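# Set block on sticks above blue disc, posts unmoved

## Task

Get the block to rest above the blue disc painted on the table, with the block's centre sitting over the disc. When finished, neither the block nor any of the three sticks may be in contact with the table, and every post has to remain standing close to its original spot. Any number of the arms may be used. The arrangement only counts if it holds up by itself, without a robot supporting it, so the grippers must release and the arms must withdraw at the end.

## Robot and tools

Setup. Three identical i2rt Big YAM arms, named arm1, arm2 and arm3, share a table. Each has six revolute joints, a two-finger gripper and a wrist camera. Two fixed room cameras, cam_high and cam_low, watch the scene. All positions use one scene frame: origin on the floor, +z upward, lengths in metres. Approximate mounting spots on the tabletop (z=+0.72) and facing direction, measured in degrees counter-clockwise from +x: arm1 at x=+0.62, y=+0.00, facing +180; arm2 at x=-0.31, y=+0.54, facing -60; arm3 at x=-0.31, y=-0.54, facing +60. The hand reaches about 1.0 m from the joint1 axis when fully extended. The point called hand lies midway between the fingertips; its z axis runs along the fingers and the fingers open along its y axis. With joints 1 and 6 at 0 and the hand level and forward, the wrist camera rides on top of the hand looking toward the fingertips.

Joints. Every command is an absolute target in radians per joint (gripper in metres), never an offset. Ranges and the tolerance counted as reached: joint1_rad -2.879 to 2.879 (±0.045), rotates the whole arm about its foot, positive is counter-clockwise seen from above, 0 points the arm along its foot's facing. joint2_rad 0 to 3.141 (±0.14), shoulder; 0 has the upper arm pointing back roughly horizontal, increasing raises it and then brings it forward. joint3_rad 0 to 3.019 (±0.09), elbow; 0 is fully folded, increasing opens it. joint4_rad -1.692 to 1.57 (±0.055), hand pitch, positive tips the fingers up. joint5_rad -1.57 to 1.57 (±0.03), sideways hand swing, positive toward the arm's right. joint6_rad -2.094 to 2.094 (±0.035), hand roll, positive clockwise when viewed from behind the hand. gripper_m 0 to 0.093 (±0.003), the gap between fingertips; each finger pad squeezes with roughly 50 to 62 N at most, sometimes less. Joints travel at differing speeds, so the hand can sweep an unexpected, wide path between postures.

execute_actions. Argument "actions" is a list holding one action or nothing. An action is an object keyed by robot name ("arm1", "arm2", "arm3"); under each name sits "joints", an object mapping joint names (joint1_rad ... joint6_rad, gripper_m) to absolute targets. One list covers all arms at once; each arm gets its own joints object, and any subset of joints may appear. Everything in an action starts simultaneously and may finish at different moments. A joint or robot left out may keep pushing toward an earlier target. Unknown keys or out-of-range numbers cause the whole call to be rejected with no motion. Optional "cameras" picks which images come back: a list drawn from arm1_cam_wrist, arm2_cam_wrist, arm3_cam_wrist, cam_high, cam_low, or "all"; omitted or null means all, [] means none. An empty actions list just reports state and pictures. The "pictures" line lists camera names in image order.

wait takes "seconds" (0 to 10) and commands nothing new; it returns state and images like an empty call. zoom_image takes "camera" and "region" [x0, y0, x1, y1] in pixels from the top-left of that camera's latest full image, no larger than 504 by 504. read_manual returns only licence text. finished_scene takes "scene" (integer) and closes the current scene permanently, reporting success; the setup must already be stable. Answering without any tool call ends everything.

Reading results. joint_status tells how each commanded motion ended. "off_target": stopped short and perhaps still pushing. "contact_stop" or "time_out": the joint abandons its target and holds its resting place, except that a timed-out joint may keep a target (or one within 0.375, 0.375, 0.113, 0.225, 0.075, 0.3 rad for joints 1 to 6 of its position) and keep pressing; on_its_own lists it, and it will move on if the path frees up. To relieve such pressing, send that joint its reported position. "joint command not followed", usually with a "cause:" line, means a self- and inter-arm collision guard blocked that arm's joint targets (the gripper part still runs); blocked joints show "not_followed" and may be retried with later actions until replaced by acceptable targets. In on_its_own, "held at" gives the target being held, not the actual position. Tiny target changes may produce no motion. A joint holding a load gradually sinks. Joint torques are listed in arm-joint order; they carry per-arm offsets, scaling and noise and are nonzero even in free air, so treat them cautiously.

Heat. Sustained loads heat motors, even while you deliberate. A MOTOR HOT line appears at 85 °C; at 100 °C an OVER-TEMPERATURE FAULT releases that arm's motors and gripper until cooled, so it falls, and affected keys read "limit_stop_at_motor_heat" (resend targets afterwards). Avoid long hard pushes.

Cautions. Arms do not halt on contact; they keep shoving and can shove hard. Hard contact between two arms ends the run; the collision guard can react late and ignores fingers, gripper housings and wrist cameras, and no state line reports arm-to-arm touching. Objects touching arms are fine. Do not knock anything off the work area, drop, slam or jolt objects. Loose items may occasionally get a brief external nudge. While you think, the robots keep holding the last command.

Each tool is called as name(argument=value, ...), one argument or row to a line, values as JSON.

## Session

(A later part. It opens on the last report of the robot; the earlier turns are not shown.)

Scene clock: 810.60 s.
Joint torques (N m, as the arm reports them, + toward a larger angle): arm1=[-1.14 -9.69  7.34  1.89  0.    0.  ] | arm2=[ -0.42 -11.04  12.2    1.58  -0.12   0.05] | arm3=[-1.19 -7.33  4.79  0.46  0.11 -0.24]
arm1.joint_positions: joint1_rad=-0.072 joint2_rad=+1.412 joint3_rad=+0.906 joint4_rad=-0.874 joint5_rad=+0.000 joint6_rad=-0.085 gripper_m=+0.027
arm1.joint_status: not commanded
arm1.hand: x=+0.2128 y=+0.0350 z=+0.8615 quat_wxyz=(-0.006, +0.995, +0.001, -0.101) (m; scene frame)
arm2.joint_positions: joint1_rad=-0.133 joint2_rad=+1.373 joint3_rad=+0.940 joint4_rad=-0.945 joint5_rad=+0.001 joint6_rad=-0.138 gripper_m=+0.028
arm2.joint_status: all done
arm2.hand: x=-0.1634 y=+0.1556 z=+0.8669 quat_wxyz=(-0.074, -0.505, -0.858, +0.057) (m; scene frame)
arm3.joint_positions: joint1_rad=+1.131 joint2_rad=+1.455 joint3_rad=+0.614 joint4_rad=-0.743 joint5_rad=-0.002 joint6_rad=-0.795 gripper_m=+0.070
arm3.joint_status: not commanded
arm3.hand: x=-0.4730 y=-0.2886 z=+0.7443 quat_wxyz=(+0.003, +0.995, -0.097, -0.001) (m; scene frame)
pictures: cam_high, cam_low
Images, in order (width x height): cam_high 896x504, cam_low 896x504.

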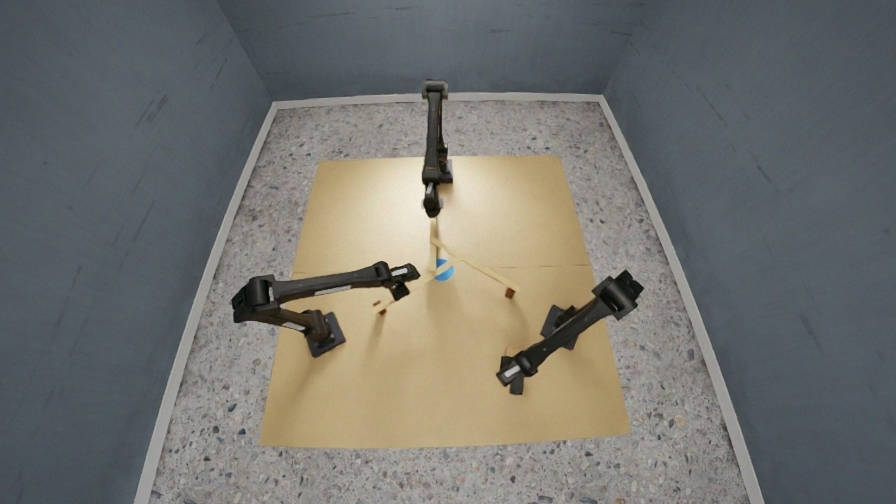

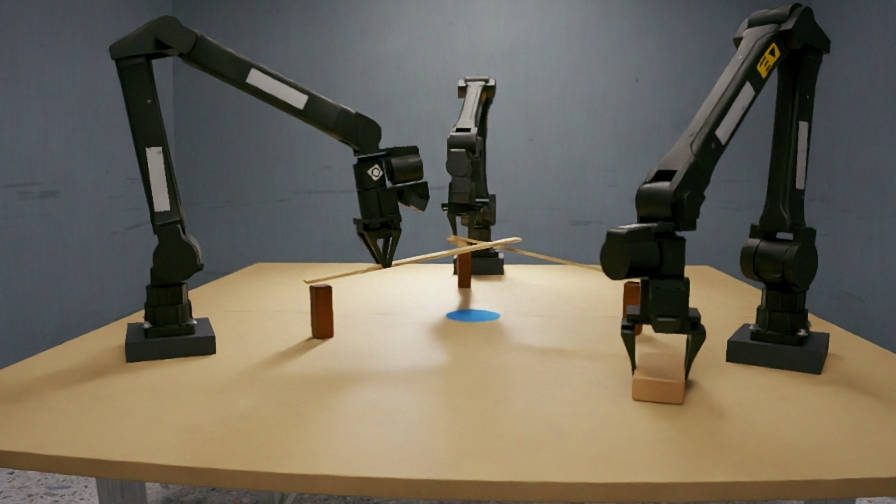

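execute_actions(
  actions=[
    {"arm2":{"joints":{"joint1_rad":-0.077}}},
  ],
  cameras=["cam_low","cam_high","arm2_cam_wrist","arm1_cam_wrist"],
)

zoom_image(
  camera="cam_low",
  region=[290, 210, 550, 340],
)

zoom_image(
  camera="cam_high",
  region=[350, 200, 530, 330],
)

Scene clock: 821.87 s.
Joint torques (N m, as the arm reports them, + toward a larger angle): arm1=[-1.03 -9.74  7.32  1.89  0.01  0.01] | arm2=[  0.05 -11.22  11.99   1.52  -0.14   0.06] | arm3=[-1.28 -7.48  4.75  0.44  0.09 -0.25]
arm1.joint_positions: joint1_rad=-0.072 joint2_rad=+1.412 joint3_rad=+0.906 joint4_rad=-0.874 joint5_rad=+0.000 joint6_rad=-0.085 gripper_m=+0.027
arm1.joint_status: not commanded
arm1.hand: x=+0.2128 y=+0.0350 z=+0.8615 quat_wxyz=(-0.006, +0.995, +0.001, -0.101) (m; scene frame)
arm2.joint_positions: joint1_rad=-0.074 joint2_rad=+1.373 joint3_rad=+0.940 joint4_rad=-0.945 joint5_rad=+0.001 joint6_rad=-0.138 gripper_m=+0.028
arm2.joint_status: all done
arm2.hand: x=-0.1413 y=+0.1648 z=+0.8670 quat_wxyz=(-0.076, -0.479, -0.873, +0.054) (m; scene frame)
arm3.joint_positions: joint1_rad=+1.131 joint2_rad=+1.455 joint3_rad=+0.614 joint4_rad=-0.743 joint5_rad=-0.002 joint6_rad=-0.795 gripper_m=+0.070
arm3.joint_status: not commanded
arm3.hand: x=-0.4730 y=-0.2886 z=+0.7443 quat_wxyz=(+0.003, +0.995, -0.097, -0.001) (m; scene frame)
pictures: arm1_cam_wrist, arm2_cam_wrist, cam_high, cam_low
Images, in order (width x height): arm1_cam_wrist 504x504, arm2_cam_wrist 504x504, cam_high 896x504, cam_low 896x504.

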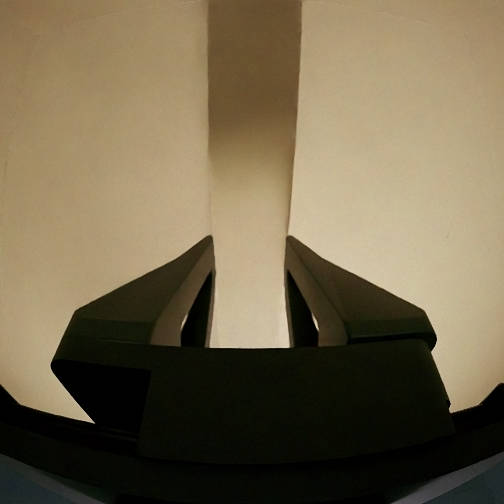

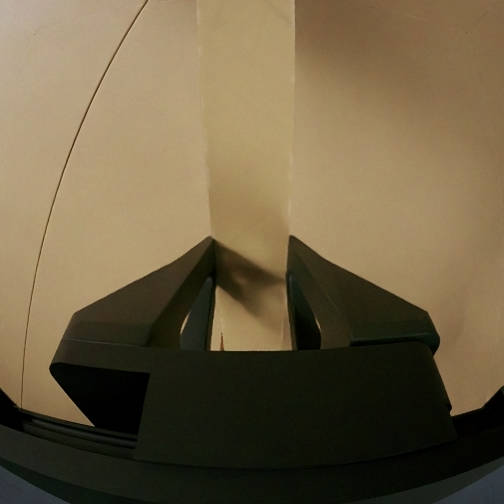

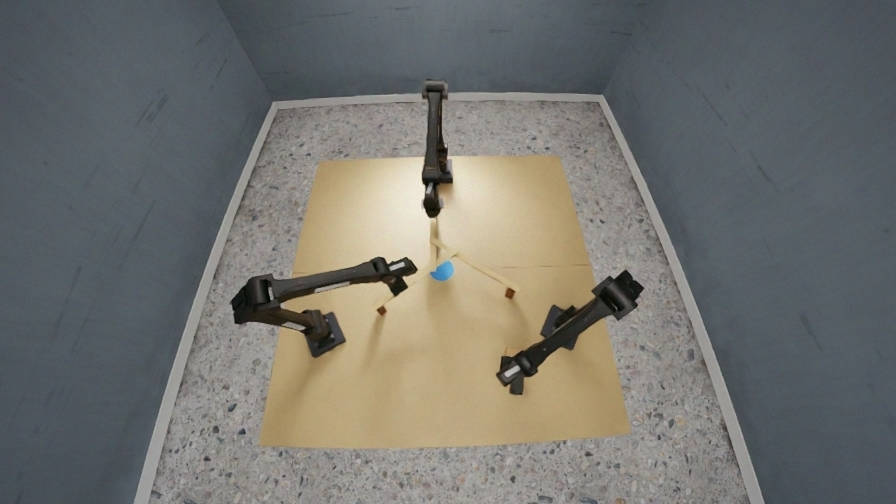

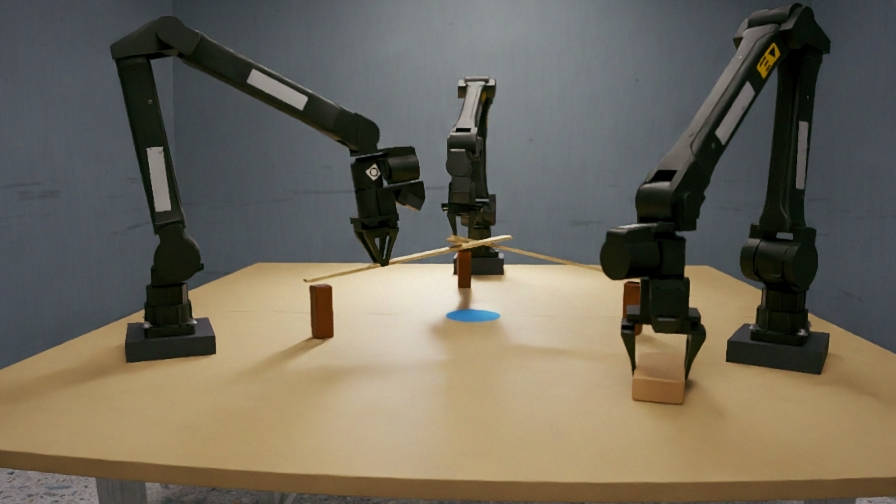

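Region (290, 210, 550, 340) of cam_low's 896x504 image, scaled by 1.938, with more detail than that image has.

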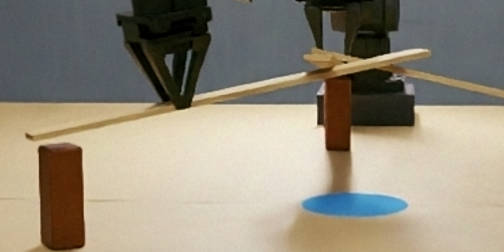

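Region (350, 200, 530, 330) of cam_high's 896x504 image, scaled by 2.800, with more detail than that image has.

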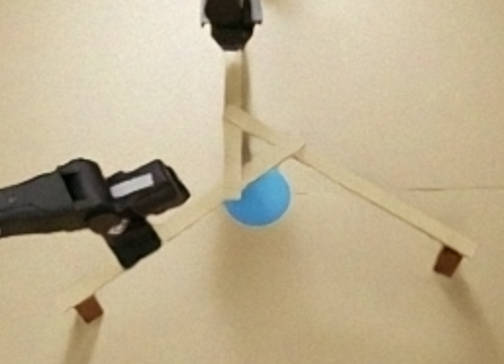

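zoom_image(
  camera="cam_high",
  region=[360, 285, 420, 330],
)

zoom_image(
  camera="cam_high",
  region=[410, 225, 490, 295],
)

zoom_image(
  camera="cam_low",
  region=[430, 220, 530, 280],
)

Region (360, 285, 420, 330) of cam_high's 896x504 image, scaled by 8.400, with more detail than that image has; it fills the top 378 rows of this view, and the rest is white.

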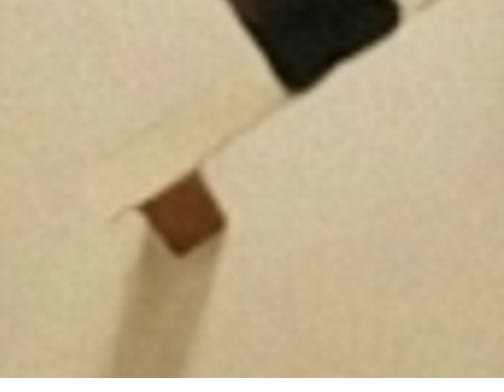

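Region (410, 225, 490, 295) of cam_high's 896x504 image, scaled by 6.300, with more detail than that image has; it fills the top 441 rows of this view, and the rest is white.

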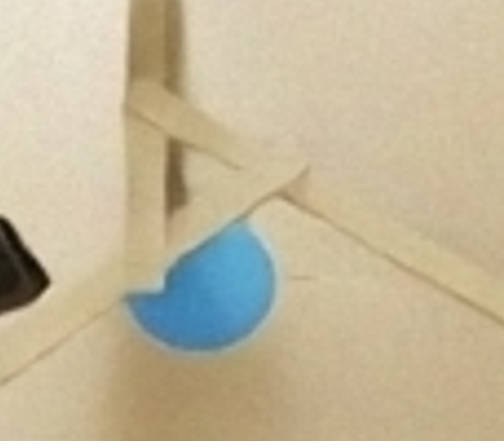

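Region (430, 220, 530, 280) of cam_low's 896x504 image, scaled by 5.040, with more detail than that image has; it fills the top 302 rows of this view, and the rest is white.

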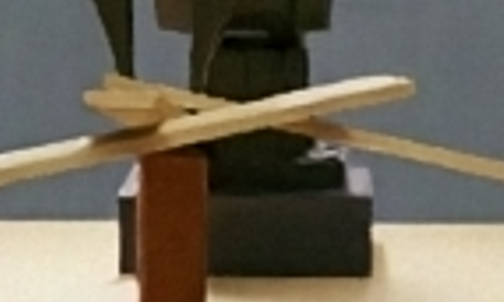

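zoom_image(
  camera="cam_low",
  region=[295, 255, 395, 305],
)

Region (295, 255, 395, 305) of cam_low's 896x504 image, scaled by 5.040, with more detail than that image has.

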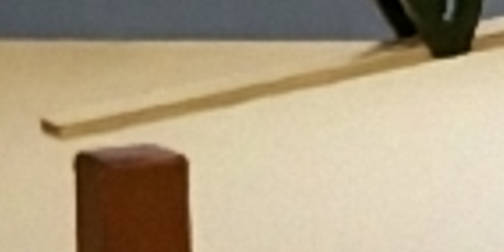

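execute_actions(
  actions=[
    {"arm2":{"joints":{"joint2_rad":1.394,"joint4_rad":-0.895}}},
  ],
  cameras=["cam_low"],
)

zoom_image(
  camera="cam_low",
  region=[290, 210, 550, 340],
)

Scene clock: 866.13 s.
Joint torques (N m, as the arm reports them, + toward a larger angle): arm1=[-1.03 -9.75  7.33  1.86  0.01  0.01] | arm2=[  0.13 -11.09  12.09   1.6   -0.14   0.07] | arm3=[-1.12 -7.39  4.79  0.48  0.09 -0.23]
arm1.joint_positions: joint1_rad=-0.072 joint2_rad=+1.412 joint3_rad=+0.906 joint4_rad=-0.874 joint5_rad=+0.000 joint6_rad=-0.085 gripper_m=+0.027
arm1.joint_status: not commanded
arm1.hand: x=+0.2128 y=+0.0350 z=+0.8615 quat_wxyz=(-0.006, +0.995, +0.001, -0.101) (m; scene frame)
arm2.joint_positions: joint1_rad=-0.074 joint2_rad=+1.386 joint3_rad=+0.940 joint4_rad=-0.920 joint5_rad=+0.001 joint6_rad=-0.138 gripper_m=+0.028
arm2.joint_status: all done
arm2.hand: x=-0.1389 y=+0.1596 z=+0.8631 quat_wxyz=(-0.081, -0.479, -0.872, +0.058) (m; scene frame)
arm3.joint_positions: joint1_rad=+1.131 joint2_rad=+1.455 joint3_rad=+0.614 joint4_rad=-0.743 joint5_rad=-0.002 joint6_rad=-0.795 gripper_m=+0.070
arm3.joint_status: not commanded
arm3.hand: x=-0.4730 y=-0.2886 z=+0.7443 quat_wxyz=(+0.003, +0.995, -0.097, -0.001) (m; scene frame)
pictures: cam_low
Images, in order (width x height): cam_low 896x504.

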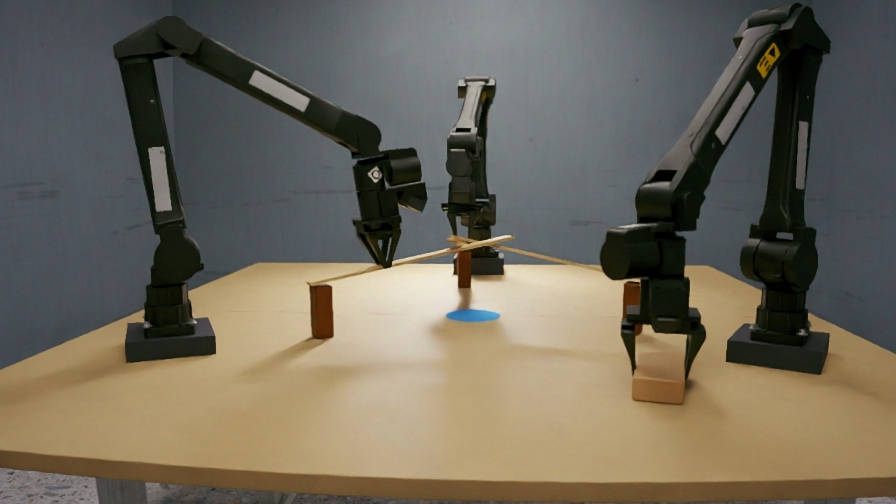

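Region (290, 210, 550, 340) of cam_low's 896x504 image, scaled by 1.938, with more detail than that image has.

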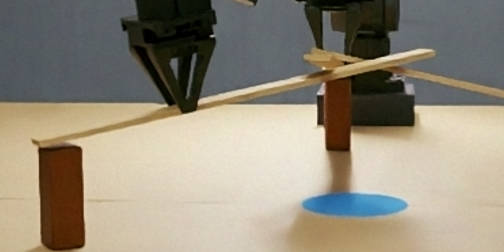

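zoom_image(
  camera="cam_low",
  region=[295, 255, 395, 305],
)

zoom_image(
  camera="cam_low",
  region=[430, 220, 530, 280],
)

Region (295, 255, 395, 305) of cam_low's 896x504 image, scaled by 5.040, with more detail than that image has.

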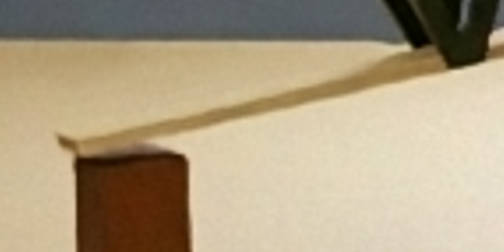

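Region (430, 220, 530, 280) of cam_low's 896x504 image, scaled by 5.040, with more detail than that image has; it fills the top 302 rows of this view, and the rest is white.

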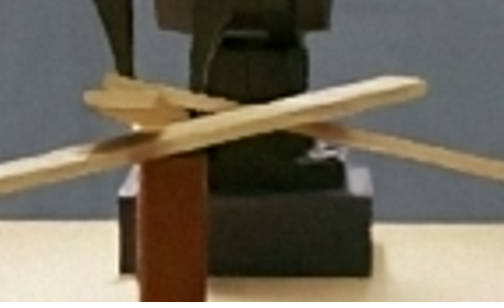

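execute_actions(
  actions=[
    {"arm2":{"joints":{"gripper_m":0.05}}},
  ],
  cameras=["cam_low","cam_high","arm2_cam_wrist","arm1_cam_wrist"],
)

zoom_image(
  camera="cam_low",
  region=[290, 210, 550, 340],
)

Scene clock: 882.40 s.
Joint torques (N m, as the arm reports them, + toward a larger angle): arm1=[-1.05 -9.49  7.27  1.84  0.    0.01] | arm2=[ -0.03 -11.26  11.97   1.49  -0.14   0.07] | arm3=[-1.42 -7.46  4.83  0.49  0.1  -0.24]
arm1.joint_positions: joint1_rad=-0.072 joint2_rad=+1.412 joint3_rad=+0.906 joint4_rad=-0.874 joint5_rad=+0.000 joint6_rad=-0.086 gripper_m=+0.027
arm1.joint_status: not commanded
arm1.hand: x=+0.2128 y=+0.0350 z=+0.8615 quat_wxyz=(-0.006, +0.995, +0.001, -0.101) (m; scene frame)
arm2.joint_positions: joint1_rad=-0.074 joint2_rad=+1.386 joint3_rad=+0.940 joint4_rad=-0.918 joint5_rad=+0.001 joint6_rad=-0.138 gripper_m=+0.050
arm2.joint_status: all done
arm2.hand: x=-0.1386 y=+0.1591 z=+0.8632 quat_wxyz=(-0.082, -0.479, -0.872, +0.059) (m; scene frame)
arm3.joint_positions: joint1_rad=+1.131 joint2_rad=+1.455 joint3_rad=+0.614 joint4_rad=-0.743 joint5_rad=-0.002 joint6_rad=-0.795 gripper_m=+0.070
arm3.joint_status: not commanded
arm3.hand: x=-0.4730 y=-0.2886 z=+0.7443 quat_wxyz=(+0.003, +0.995, -0.097, -0.001) (m; scene frame)
pictures: arm1_cam_wrist, arm2_cam_wrist, cam_high, cam_low
Images, in order (width x height): arm1_cam_wrist 504x504, arm2_cam_wrist 504x504, cam_high 896x504, cam_low 896x504.

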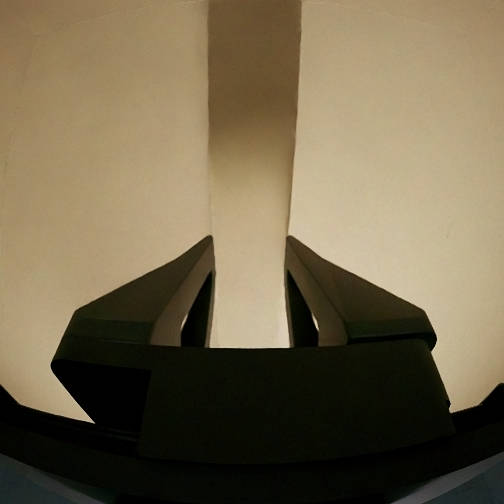

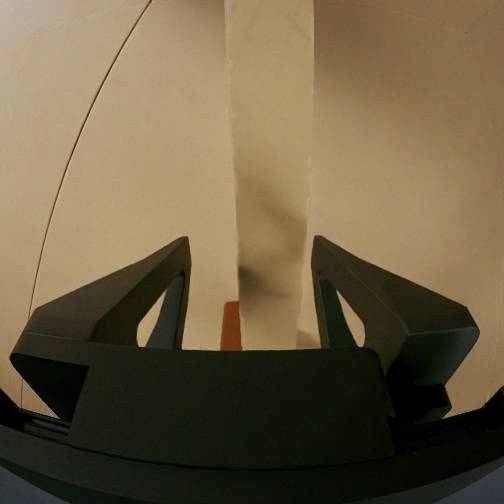

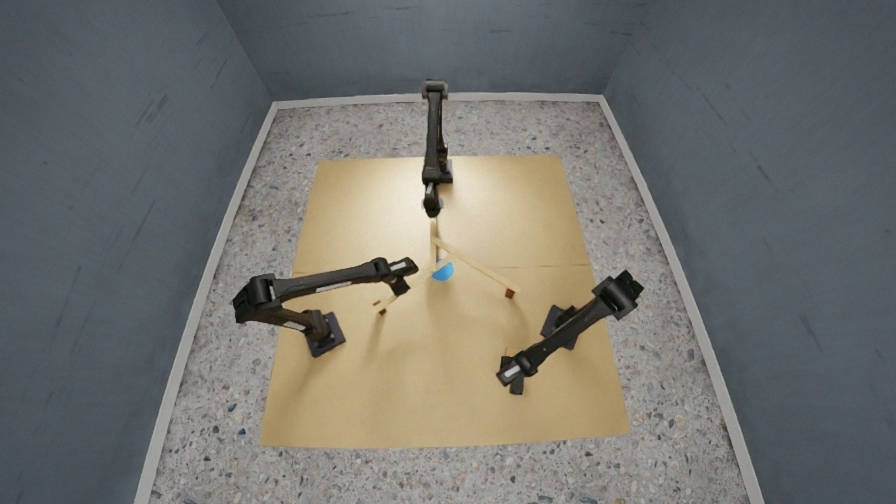

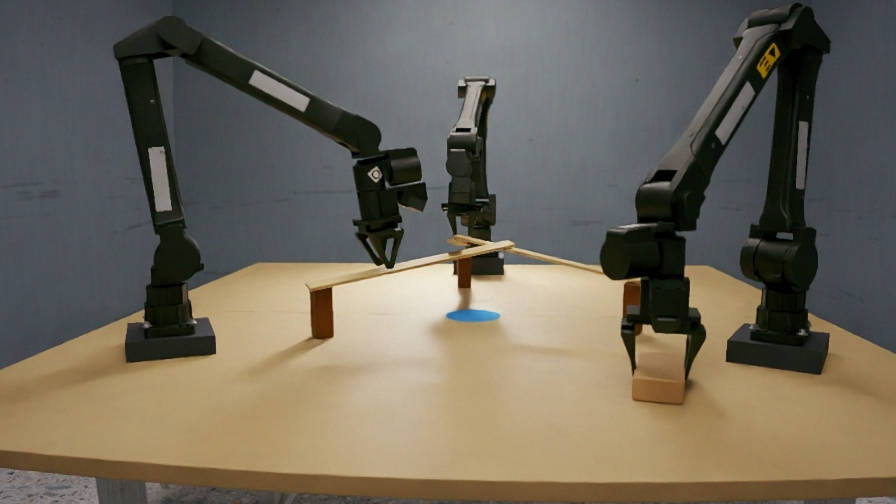

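Region (290, 210, 550, 340) of cam_low's 896x504 image, scaled by 1.938, with more detail than that image has.

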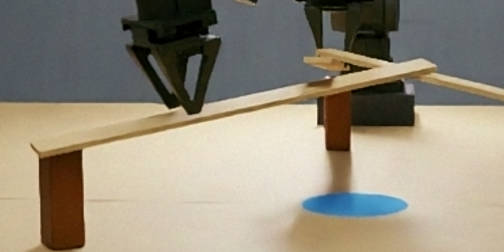

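zoom_image(
  camera="cam_low",
  region=[295, 255, 395, 305],
)

zoom_image(
  camera="cam_low",
  region=[430, 220, 530, 280],
)

zoom_image(
  camera="cam_high",
  region=[360, 220, 500, 330],
)

Region (295, 255, 395, 305) of cam_low's 896x504 image, scaled by 5.040, with more detail than that image has.

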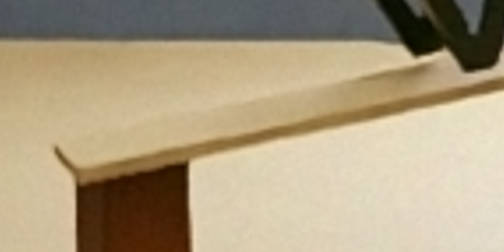

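Region (430, 220, 530, 280) of cam_low's 896x504 image, scaled by 5.040, with more detail than that image has; it fills the top 302 rows of this view, and the rest is white.

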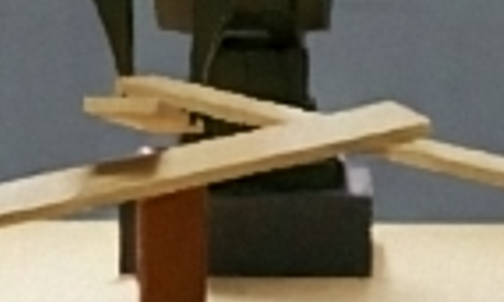

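Region (360, 220, 500, 330) of cam_high's 896x504 image, scaled by 3.600, with more detail than that image has; it fills the top 396 rows of this view, and the rest is white.

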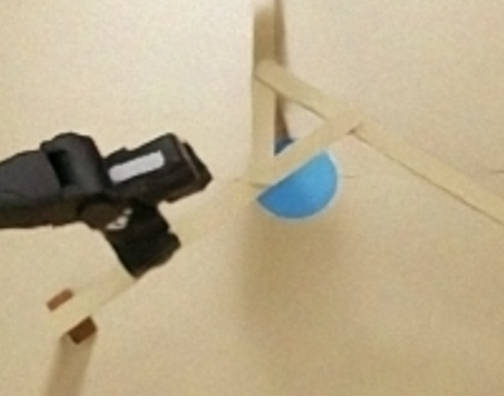

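execute_actions(
  actions=[
    {"arm2":{"joints":{"joint1_rad":-0.1,"joint6_rad":-0.19}}},
  ],
  cameras=["arm2_cam_wrist","cam_high"],
)

Scene clock: 920.20 s.
Joint torques (N m, as the arm reports them, + toward a larger angle): arm1=[-1.11 -9.78  7.31  1.9   0.    0.01] | arm2=[ -0.01 -11.27  11.98   1.44  -0.14  -0.2 ] | arm3=[-1.11 -7.46  4.74  0.6   0.09 -0.25]
arm1.joint_positions: joint1_rad=-0.072 joint2_rad=+1.412 joint3_rad=+0.906 joint4_rad=-0.874 joint5_rad=+0.000 joint6_rad=-0.086 gripper_m=+0.027
arm1.joint_status: not commanded
arm1.hand: x=+0.2128 y=+0.0350 z=+0.8615 quat_wxyz=(-0.006, +0.995, +0.001, -0.101) (m; scene frame)
arm2.joint_positions: joint1_rad=-0.096 joint2_rad=+1.386 joint3_rad=+0.940 joint4_rad=-0.918 joint5_rad=+0.001 joint6_rad=-0.177 gripper_m=+0.050
arm2.joint_status: all done
arm2.hand: x=-0.1470 y=+0.1554 z=+0.8632 quat_wxyz=(-0.080, -0.472, -0.876, +0.061) (m; scene frame)
arm3.joint_positions: joint1_rad=+1.131 joint2_rad=+1.455 joint3_rad=+0.614 joint4_rad=-0.743 joint5_rad=-0.002 joint6_rad=-0.795 gripper_m=+0.070
arm3.joint_status: not commanded
arm3.hand: x=-0.4730 y=-0.2886 z=+0.7443 quat_wxyz=(+0.003, +0.995, -0.097, -0.001) (m; scene frame)
pictures: arm2_cam_wrist, cam_high
Images, in order (width x height): arm2_cam_wrist 504x504, cam_high 896x504.

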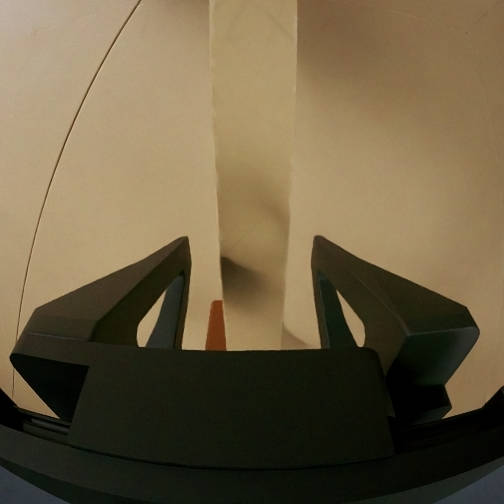

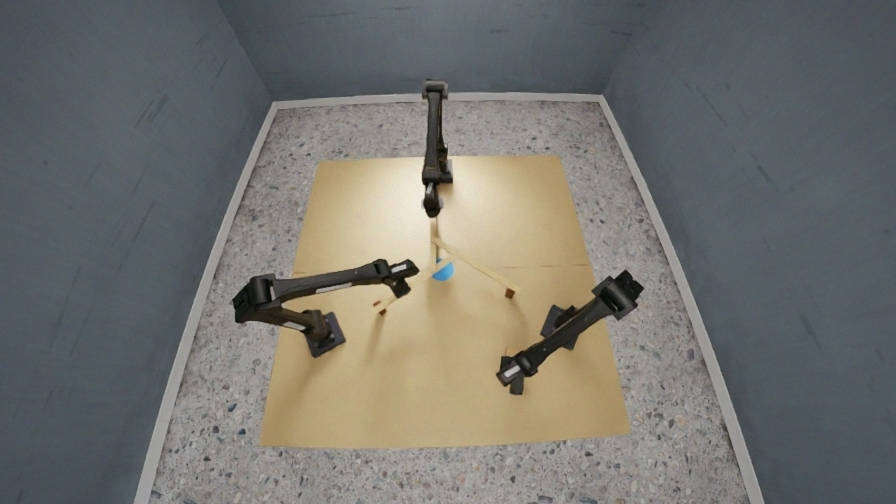

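execute_actions(
  actions=[
    {"arm2":{"joints":{"joint2_rad":1.412}}},
  ],
  cameras=["arm2_cam_wrist","cam_low"],
)

zoom_image(
  camera="cam_low",
  region=[300, 230, 440, 310],
)

Scene clock: 929.17 s.
Joint torques (N m, as the arm reports them, + toward a larger angle): arm1=[-1.07 -9.87  7.34  1.89  0.    0.02] | arm2=[ -0.11 -11.15  11.97   1.45  -0.14  -0.18] | arm3=[-1.13 -7.26  4.72  0.52  0.09 -0.23]
arm1.joint_positions: joint1_rad=-0.072 joint2_rad=+1.412 joint3_rad=+0.906 joint4_rad=-0.874 joint5_rad=+0.000 joint6_rad=-0.086 gripper_m=+0.027
arm1.joint_status: not commanded
arm1.hand: x=+0.2128 y=+0.0350 z=+0.8615 quat_wxyz=(-0.006, +0.995, +0.001, -0.101) (m; scene frame)
arm2.joint_positions: joint1_rad=-0.096 joint2_rad=+1.401 joint3_rad=+0.940 joint4_rad=-0.918 joint5_rad=+0.001 joint6_rad=-0.177 gripper_m=+0.050
arm2.joint_status: all done
arm2.hand: x=-0.1472 y=+0.1557 z=+0.8574 quat_wxyz=(-0.074, -0.472, -0.877, +0.056) (m; scene frame)
arm3.joint_positions: joint1_rad=+1.131 joint2_rad=+1.455 joint3_rad=+0.614 joint4_rad=-0.743 joint5_rad=-0.002 joint6_rad=-0.795 gripper_m=+0.070
arm3.joint_status: not commanded
arm3.hand: x=-0.4730 y=-0.2886 z=+0.7443 quat_wxyz=(+0.003, +0.995, -0.097, -0.001) (m; scene frame)
pictures: arm2_cam_wrist, cam_low
Images, in order (width x height): arm2_cam_wrist 504x504, cam_low 896x504.

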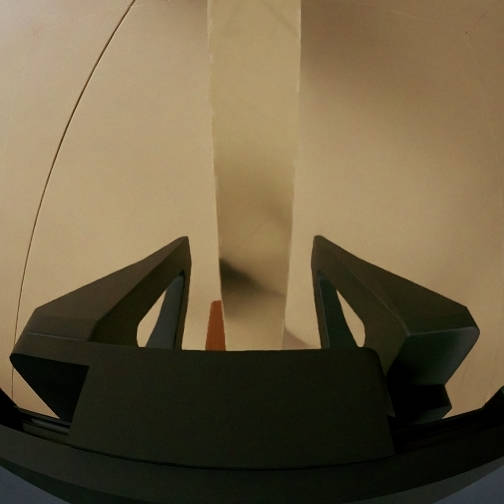

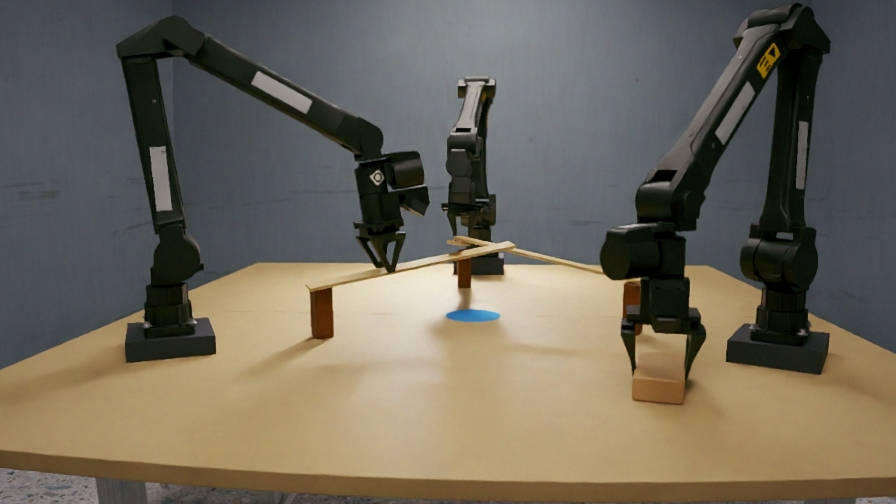

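Region (300, 230, 440, 310) of cam_low's 896x504 image, scaled by 3.600, with more detail than that image has; it fills the top 288 rows of this view, and the rest is white.

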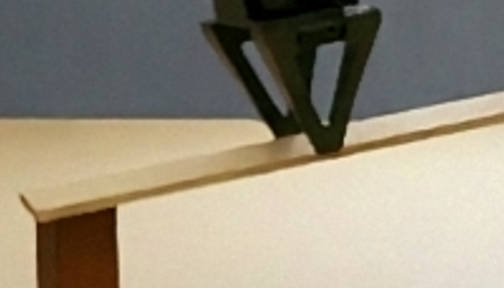

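execute_actions(
  actions=[
    {"arm2":{"joints":{"joint2_rad":1.424}}},
  ],
  cameras=[],
)

execute_actions(
  actions=[
    {"arm2":{"joints":{"gripper_m":0.012}}},
  ],
  cameras=["arm2_cam_wrist","cam_low"],
)

zoom_image(
  camera="cam_low",
  region=[290, 210, 550, 340],
)

Scene clock: 936.37 s.
Joint torques (N m, as the arm reports them, + toward a larger angle): arm1=[-0.98 -9.91  7.32  1.87  0.01  0.02] | arm2=[ -0.16 -10.61  11.85   1.39  -0.14  -0.19] | arm3=[-1.   -7.38  4.71  0.54  0.11 -0.24]
arm1.joint_positions: joint1_rad=-0.072 joint2_rad=+1.412 joint3_rad=+0.906 joint4_rad=-0.874 joint5_rad=+0.000 joint6_rad=-0.086 gripper_m=+0.027
arm1.joint_status: not commanded
arm1.hand: x=+0.2128 y=+0.0350 z=+0.8615 quat_wxyz=(-0.006, +0.995, +0.001, -0.101) (m; scene frame)
arm2.joint_positions: joint1_rad=-0.096 joint2_rad=+1.411 joint3_rad=+0.940 joint4_rad=-0.918 joint5_rad=+0.001 joint6_rad=-0.177 gripper_m=+0.050
arm2.joint_status: all done
arm2.hand: x=-0.1473 y=+0.1560 z=+0.8532 quat_wxyz=(-0.070, -0.472, -0.877, +0.053) (m; scene frame)
arm3.joint_positions: joint1_rad=+1.131 joint2_rad=+1.455 joint3_rad=+0.614 joint4_rad=-0.743 joint5_rad=-0.002 joint6_rad=-0.795 gripper_m=+0.070
arm3.joint_status: not commanded
arm3.hand: x=-0.4730 y=-0.2886 z=+0.7443 quat_wxyz=(+0.003, +0.995, -0.097, -0.001) (m; scene frame)
pictures: none
No camera images: the call's "cameras" was empty. Leave "cameras" out to get every camera's image.

Scene clock: 936.93 s.
Joint torques (N m, as the arm reports them, + toward a larger angle): arm1=[-1.04 -9.73  7.32  1.89  0.01  0.02] | arm2=[  0.02 -11.02  11.76   1.43  -0.14  -0.15] | arm3=[-1.08 -7.53  4.78  0.45  0.1  -0.26]
arm1.joint_positions: joint1_rad=-0.072 joint2_rad=+1.412 joint3_rad=+0.906 joint4_rad=-0.874 joint5_rad=+0.000 joint6_rad=-0.086 gripper_m=+0.027
arm1.joint_status: not commanded
arm1.hand: x=+0.2128 y=+0.0350 z=+0.8615 quat_wxyz=(-0.006, +0.995, +0.001, -0.101) (m; scene frame)
arm2.joint_positions: joint1_rad=-0.096 joint2_rad=+1.411 joint3_rad=+0.940 joint4_rad=-0.918 joint5_rad=+0.001 joint6_rad=-0.177 gripper_m=+0.027
arm2.joint_status: gripper_m off_target (ended at +0.027, target +0.012)
arm2.hand: x=-0.1473 y=+0.1560 z=+0.8532 quat_wxyz=(-0.070, -0.472, -0.877, +0.053) (m; scene frame)
arm3.joint_positions: joint1_rad=+1.131 joint2_rad=+1.455 joint3_rad=+0.614 joint4_rad=-0.743 joint5_rad=-0.002 joint6_rad=-0.795 gripper_m=+0.070
arm3.joint_status: not commanded
arm3.hand: x=-0.4730 y=-0.2886 z=+0.7443 quat_wxyz=(+0.003, +0.995, -0.097, -0.001) (m; scene frame)
pictures: arm2_cam_wrist, cam_low
Images, in order (width x height): arm2_cam_wrist 504x504, cam_low 896x504.

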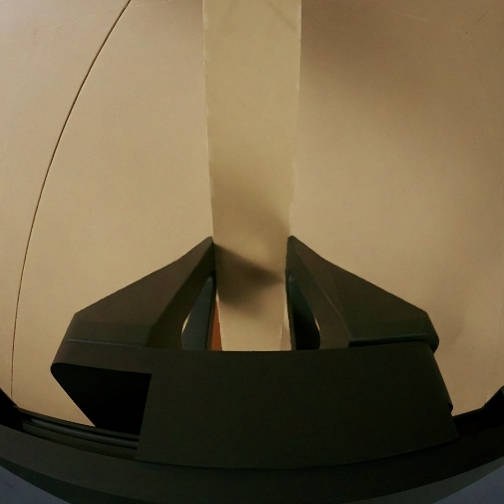

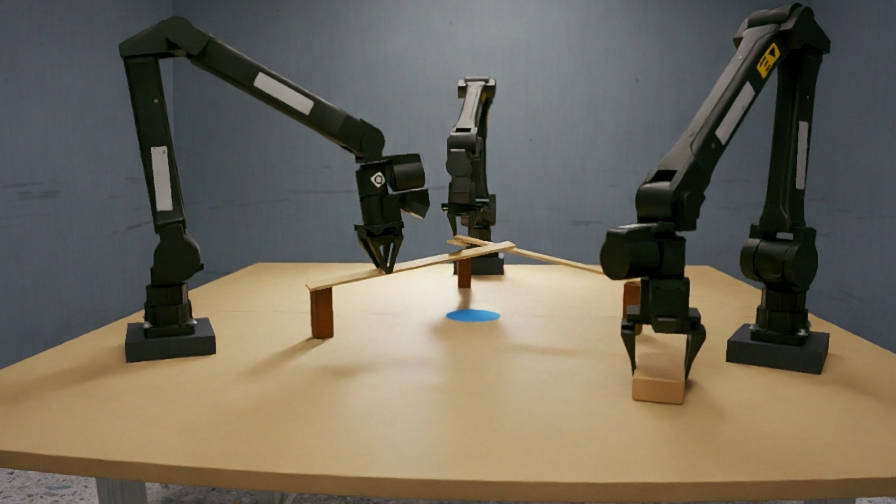

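Region (290, 210, 550, 340) of cam_low's 896x504 image, scaled by 1.938, with more detail than that image has.

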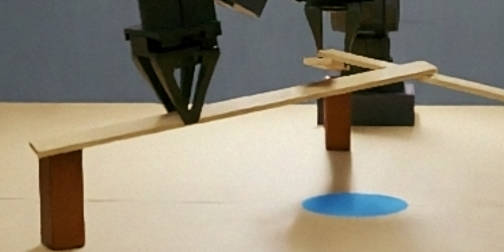

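execute_actions(
  actions=[
    {"arm2":{"joints":{"joint2_rad":1.385}}},
  ],
  cameras=["cam_low"],
)

zoom_image(
  camera="cam_low",
  region=[290, 210, 550, 340],
)

Scene clock: 942.33 s.
Joint torques (N m, as the arm reports them, + toward a larger angle): arm1=[-0.94 -9.68  7.34  1.89  0.    0.01] | arm2=[ -0.19 -12.39  11.92   1.46  -0.14  -0.18] | arm3=[-1.21 -7.55  4.76  0.46  0.1  -0.24]
arm1.joint_positions: joint1_rad=-0.072 joint2_rad=+1.412 joint3_rad=+0.906 joint4_rad=-0.874 joint5_rad=+0.000 joint6_rad=-0.086 gripper_m=+0.027
arm1.joint_status: not commanded
arm1.hand: x=+0.2128 y=+0.0350 z=+0.8615 quat_wxyz=(-0.006, +0.995, +0.001, -0.101) (m; scene frame)
arm2.joint_positions: joint1_rad=-0.096 joint2_rad=+1.394 joint3_rad=+0.940 joint4_rad=-0.918 joint5_rad=+0.001 joint6_rad=-0.177 gripper_m=+0.027
arm2.joint_status: all done
arm2.hand: x=-0.1471 y=+0.1555 z=+0.8602 quat_wxyz=(-0.077, -0.472, -0.876, +0.059) (m; scene frame)
arm3.joint_positions: joint1_rad=+1.131 joint2_rad=+1.455 joint3_rad=+0.614 joint4_rad=-0.743 joint5_rad=-0.002 joint6_rad=-0.795 gripper_m=+0.070
arm3.joint_status: not commanded
arm3.hand: x=-0.4730 y=-0.2886 z=+0.7443 quat_wxyz=(+0.003, +0.995, -0.097, -0.001) (m; scene frame)
pictures: cam_low
Images, in order (width x height): cam_low 896x504.

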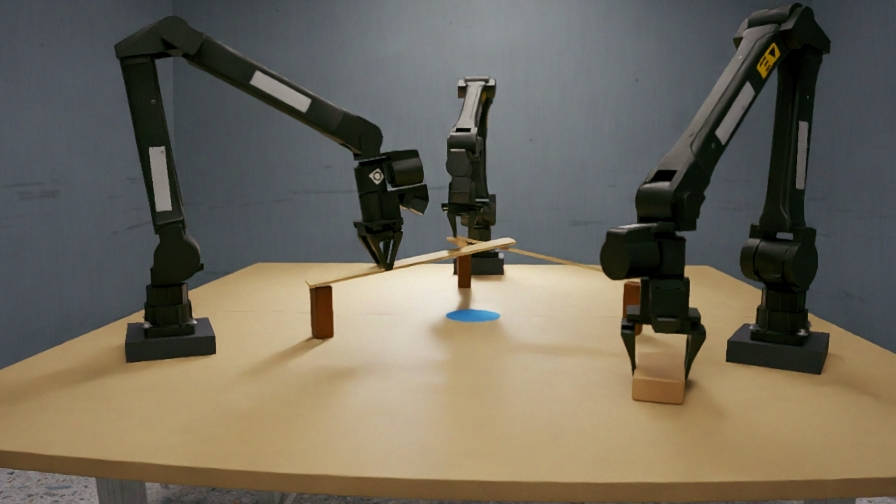

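Region (290, 210, 550, 340) of cam_low's 896x504 image, scaled by 1.938, with more detail than that image has.

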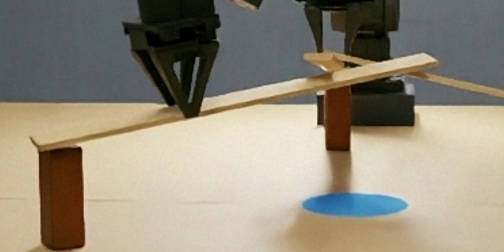

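zoom_image(
  camera="cam_low",
  region=[430, 220, 530, 280],
)

zoom_image(
  camera="cam_low",
  region=[295, 255, 395, 305],
)

Region (430, 220, 530, 280) of cam_low's 896x504 image, scaled by 5.040, with more detail than that image has; it fills the top 302 rows of this view, and the rest is white.

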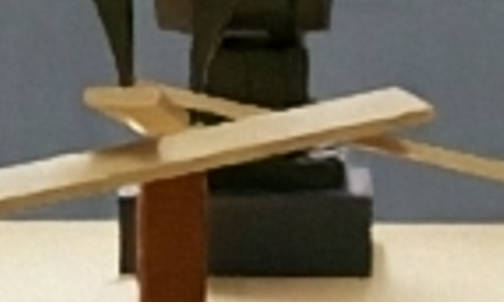

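Region (295, 255, 395, 305) of cam_low's 896x504 image, scaled by 5.040, with more detail than that image has.

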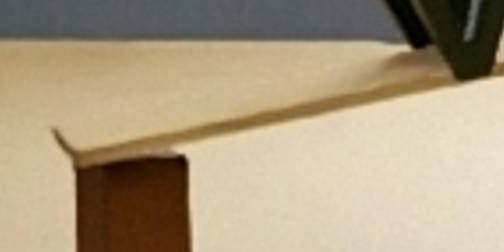

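execute_actions(
  actions=[
    {"arm2":{"joints":{"joint2_rad":1.373,"joint4_rad":-0.952}}},
  ],
  cameras=["cam_low"],
)

zoom_image(
  camera="cam_low",
  region=[430, 220, 530, 280],
)

zoom_image(
  camera="cam_low",
  region=[295, 255, 395, 305],
)

Scene clock: 955.17 s.
Joint torques (N m, as the arm reports them, + toward a larger angle): arm1=[-1.09 -9.79  7.33  1.85  0.01  0.02] | arm2=[ -0.11 -12.64  12.01  -0.01  -0.14  -0.17] | arm3=[-1.51 -7.52  4.76  0.36  0.12 -0.24]
arm1.joint_positions: joint1_rad=-0.072 joint2_rad=+1.412 joint3_rad=+0.906 joint4_rad=-0.874 joint5_rad=+0.000 joint6_rad=-0.086 gripper_m=+0.027
arm1.joint_status: not commanded
arm1.hand: x=+0.2128 y=+0.0350 z=+0.8615 quat_wxyz=(-0.006, +0.995, +0.001, -0.101) (m; scene frame)
arm2.joint_positions: joint1_rad=-0.096 joint2_rad=+1.384 joint3_rad=+0.940 joint4_rad=-0.934 joint5_rad=+0.001 joint6_rad=-0.177 gripper_m=+0.027
arm2.joint_status: all done
arm2.hand: x=-0.1485 y=+0.1589 z=+0.8633 quat_wxyz=(-0.074, -0.472, -0.877, +0.057) (m; scene frame)
arm3.joint_positions: joint1_rad=+1.131 joint2_rad=+1.455 joint3_rad=+0.614 joint4_rad=-0.743 joint5_rad=-0.002 joint6_rad=-0.795 gripper_m=+0.070
arm3.joint_status: not commanded
arm3.hand: x=-0.4730 y=-0.2886 z=+0.7443 quat_wxyz=(+0.003, +0.995, -0.097, -0.001) (m; scene frame)
pictures: cam_low
Images, in order (width x height): cam_low 896x504.

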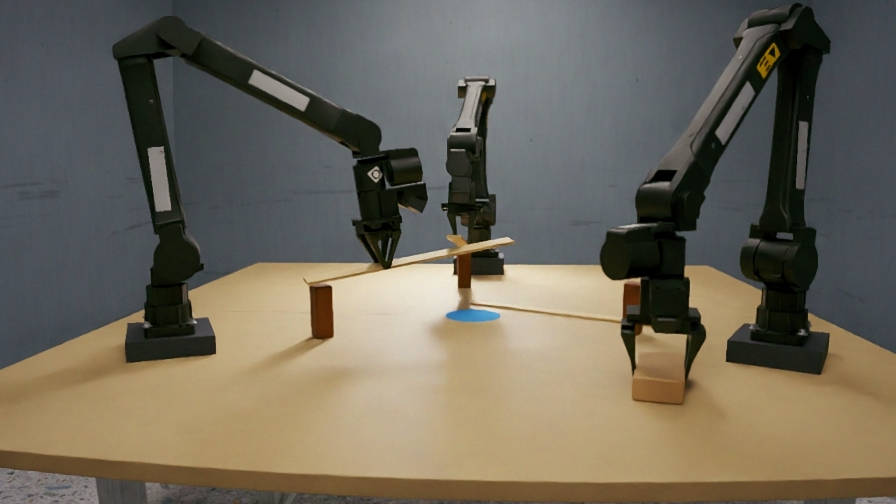

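Region (430, 220, 530, 280) of cam_low's 896x504 image, scaled by 5.040, with more detail than that image has; it fills the top 302 rows of this view, and the rest is white.

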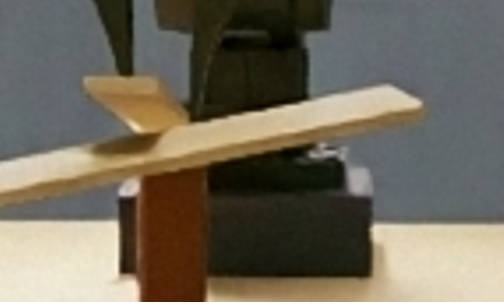

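Region (295, 255, 395, 305) of cam_low's 896x504 image, scaled by 5.040, with more detail than that image has.

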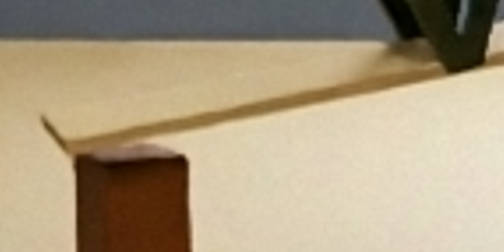

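execute_actions(
  actions=[],
)

zoom_image(
  camera="cam_high",
  region=[340, 180, 620, 400],
)

zoom_image(
  camera="cam_low",
  region=[430, 230, 730, 410],
)

Scene clock: 959.37 s.
Joint torques (N m, as the arm reports them, + toward a larger angle): arm1=[-1.14 -9.86  7.33  1.87  0.    0.02] | arm2=[ -0.11 -12.58  12.01   0.01  -0.14  -0.17] | arm3=[-1.   -7.14  4.73  0.5   0.1  -0.23]
arm1.joint_positions: joint1_rad=-0.072 joint2_rad=+1.412 joint3_rad=+0.906 joint4_rad=-0.874 joint5_rad=+0.000 joint6_rad=-0.086 gripper_m=+0.027
arm1.joint_status: not commanded
arm1.hand: x=+0.2128 y=+0.0350 z=+0.8615 quat_wxyz=(-0.006, +0.995, +0.001, -0.101) (m; scene frame)
arm2.joint_positions: joint1_rad=-0.096 joint2_rad=+1.384 joint3_rad=+0.940 joint4_rad=-0.934 joint5_rad=+0.001 joint6_rad=-0.177 gripper_m=+0.027
arm2.joint_status: all done
arm2.hand: x=-0.1485 y=+0.1589 z=+0.8633 quat_wxyz=(-0.074, -0.472, -0.877, +0.057) (m; scene frame)
arm3.joint_positions: joint1_rad=+1.131 joint2_rad=+1.455 joint3_rad=+0.614 joint4_rad=-0.743 joint5_rad=-0.002 joint6_rad=-0.795 gripper_m=+0.070
arm3.joint_status: not commanded
arm3.hand: x=-0.4730 y=-0.2886 z=+0.7443 quat_wxyz=(+0.003, +0.995, -0.097, -0.001) (m; scene frame)
pictures: arm1_cam_wrist, arm2_cam_wrist, arm3_cam_wrist, cam_high, cam_low
Images, in order (width x height): arm1_cam_wrist 504x504, arm2_cam_wrist 504x504, arm3_cam_wrist 504x504, cam_high 896x504, cam_low 896x504.

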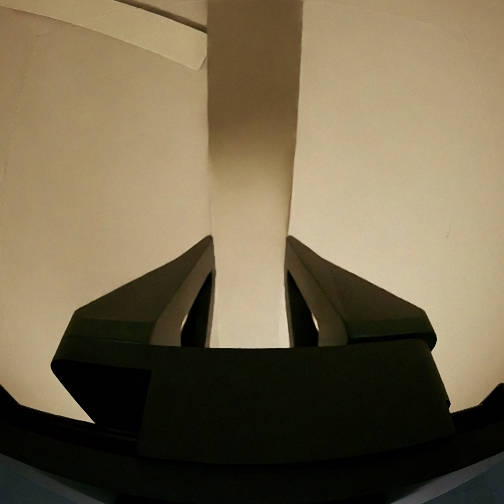

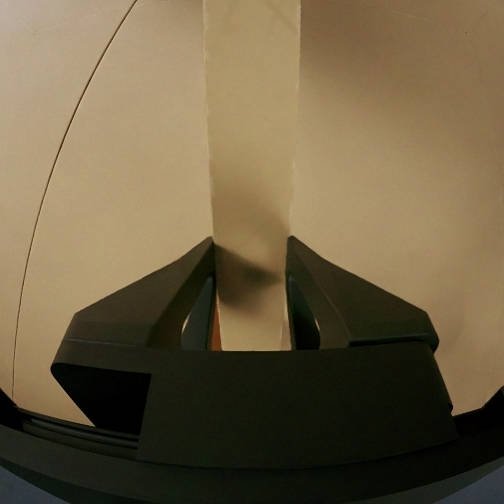

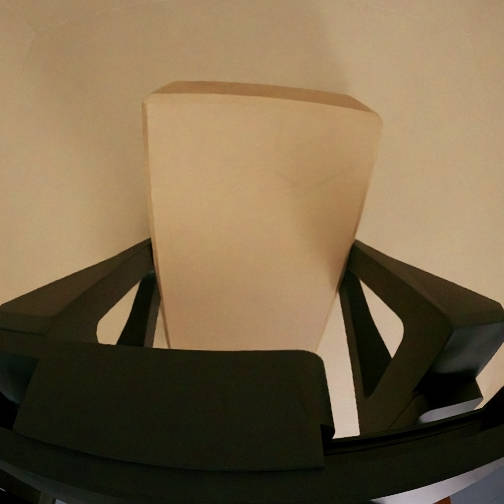

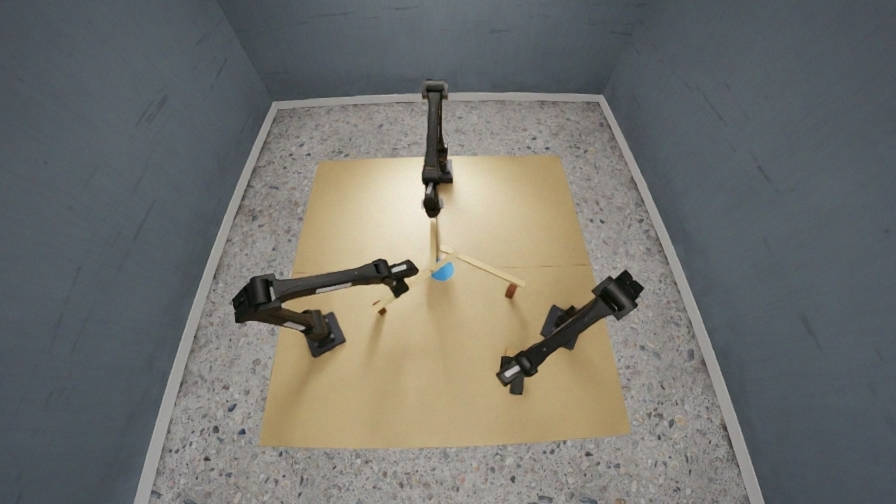

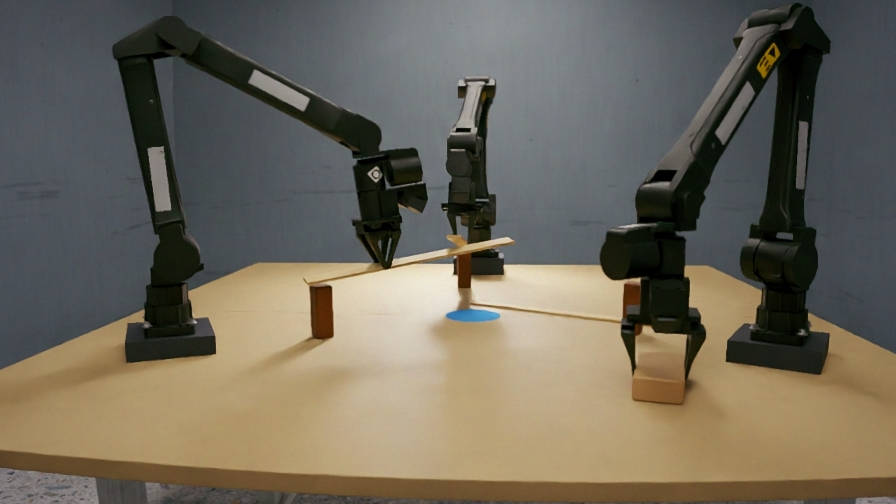

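Region (340, 180, 620, 400) of cam_high's 896x504 image, scaled by 1.800, with more detail than that image has; it fills the top 396 rows of this view, and the rest is white.

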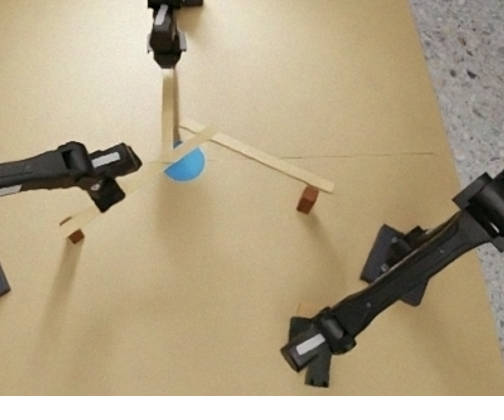

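Region (430, 230, 730, 410) of cam_low's 896x504 image, scaled by 1.680, with more detail than that image has; it fills the top 302 rows of this view, and the rest is white.

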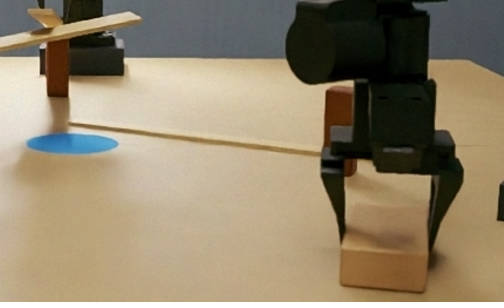

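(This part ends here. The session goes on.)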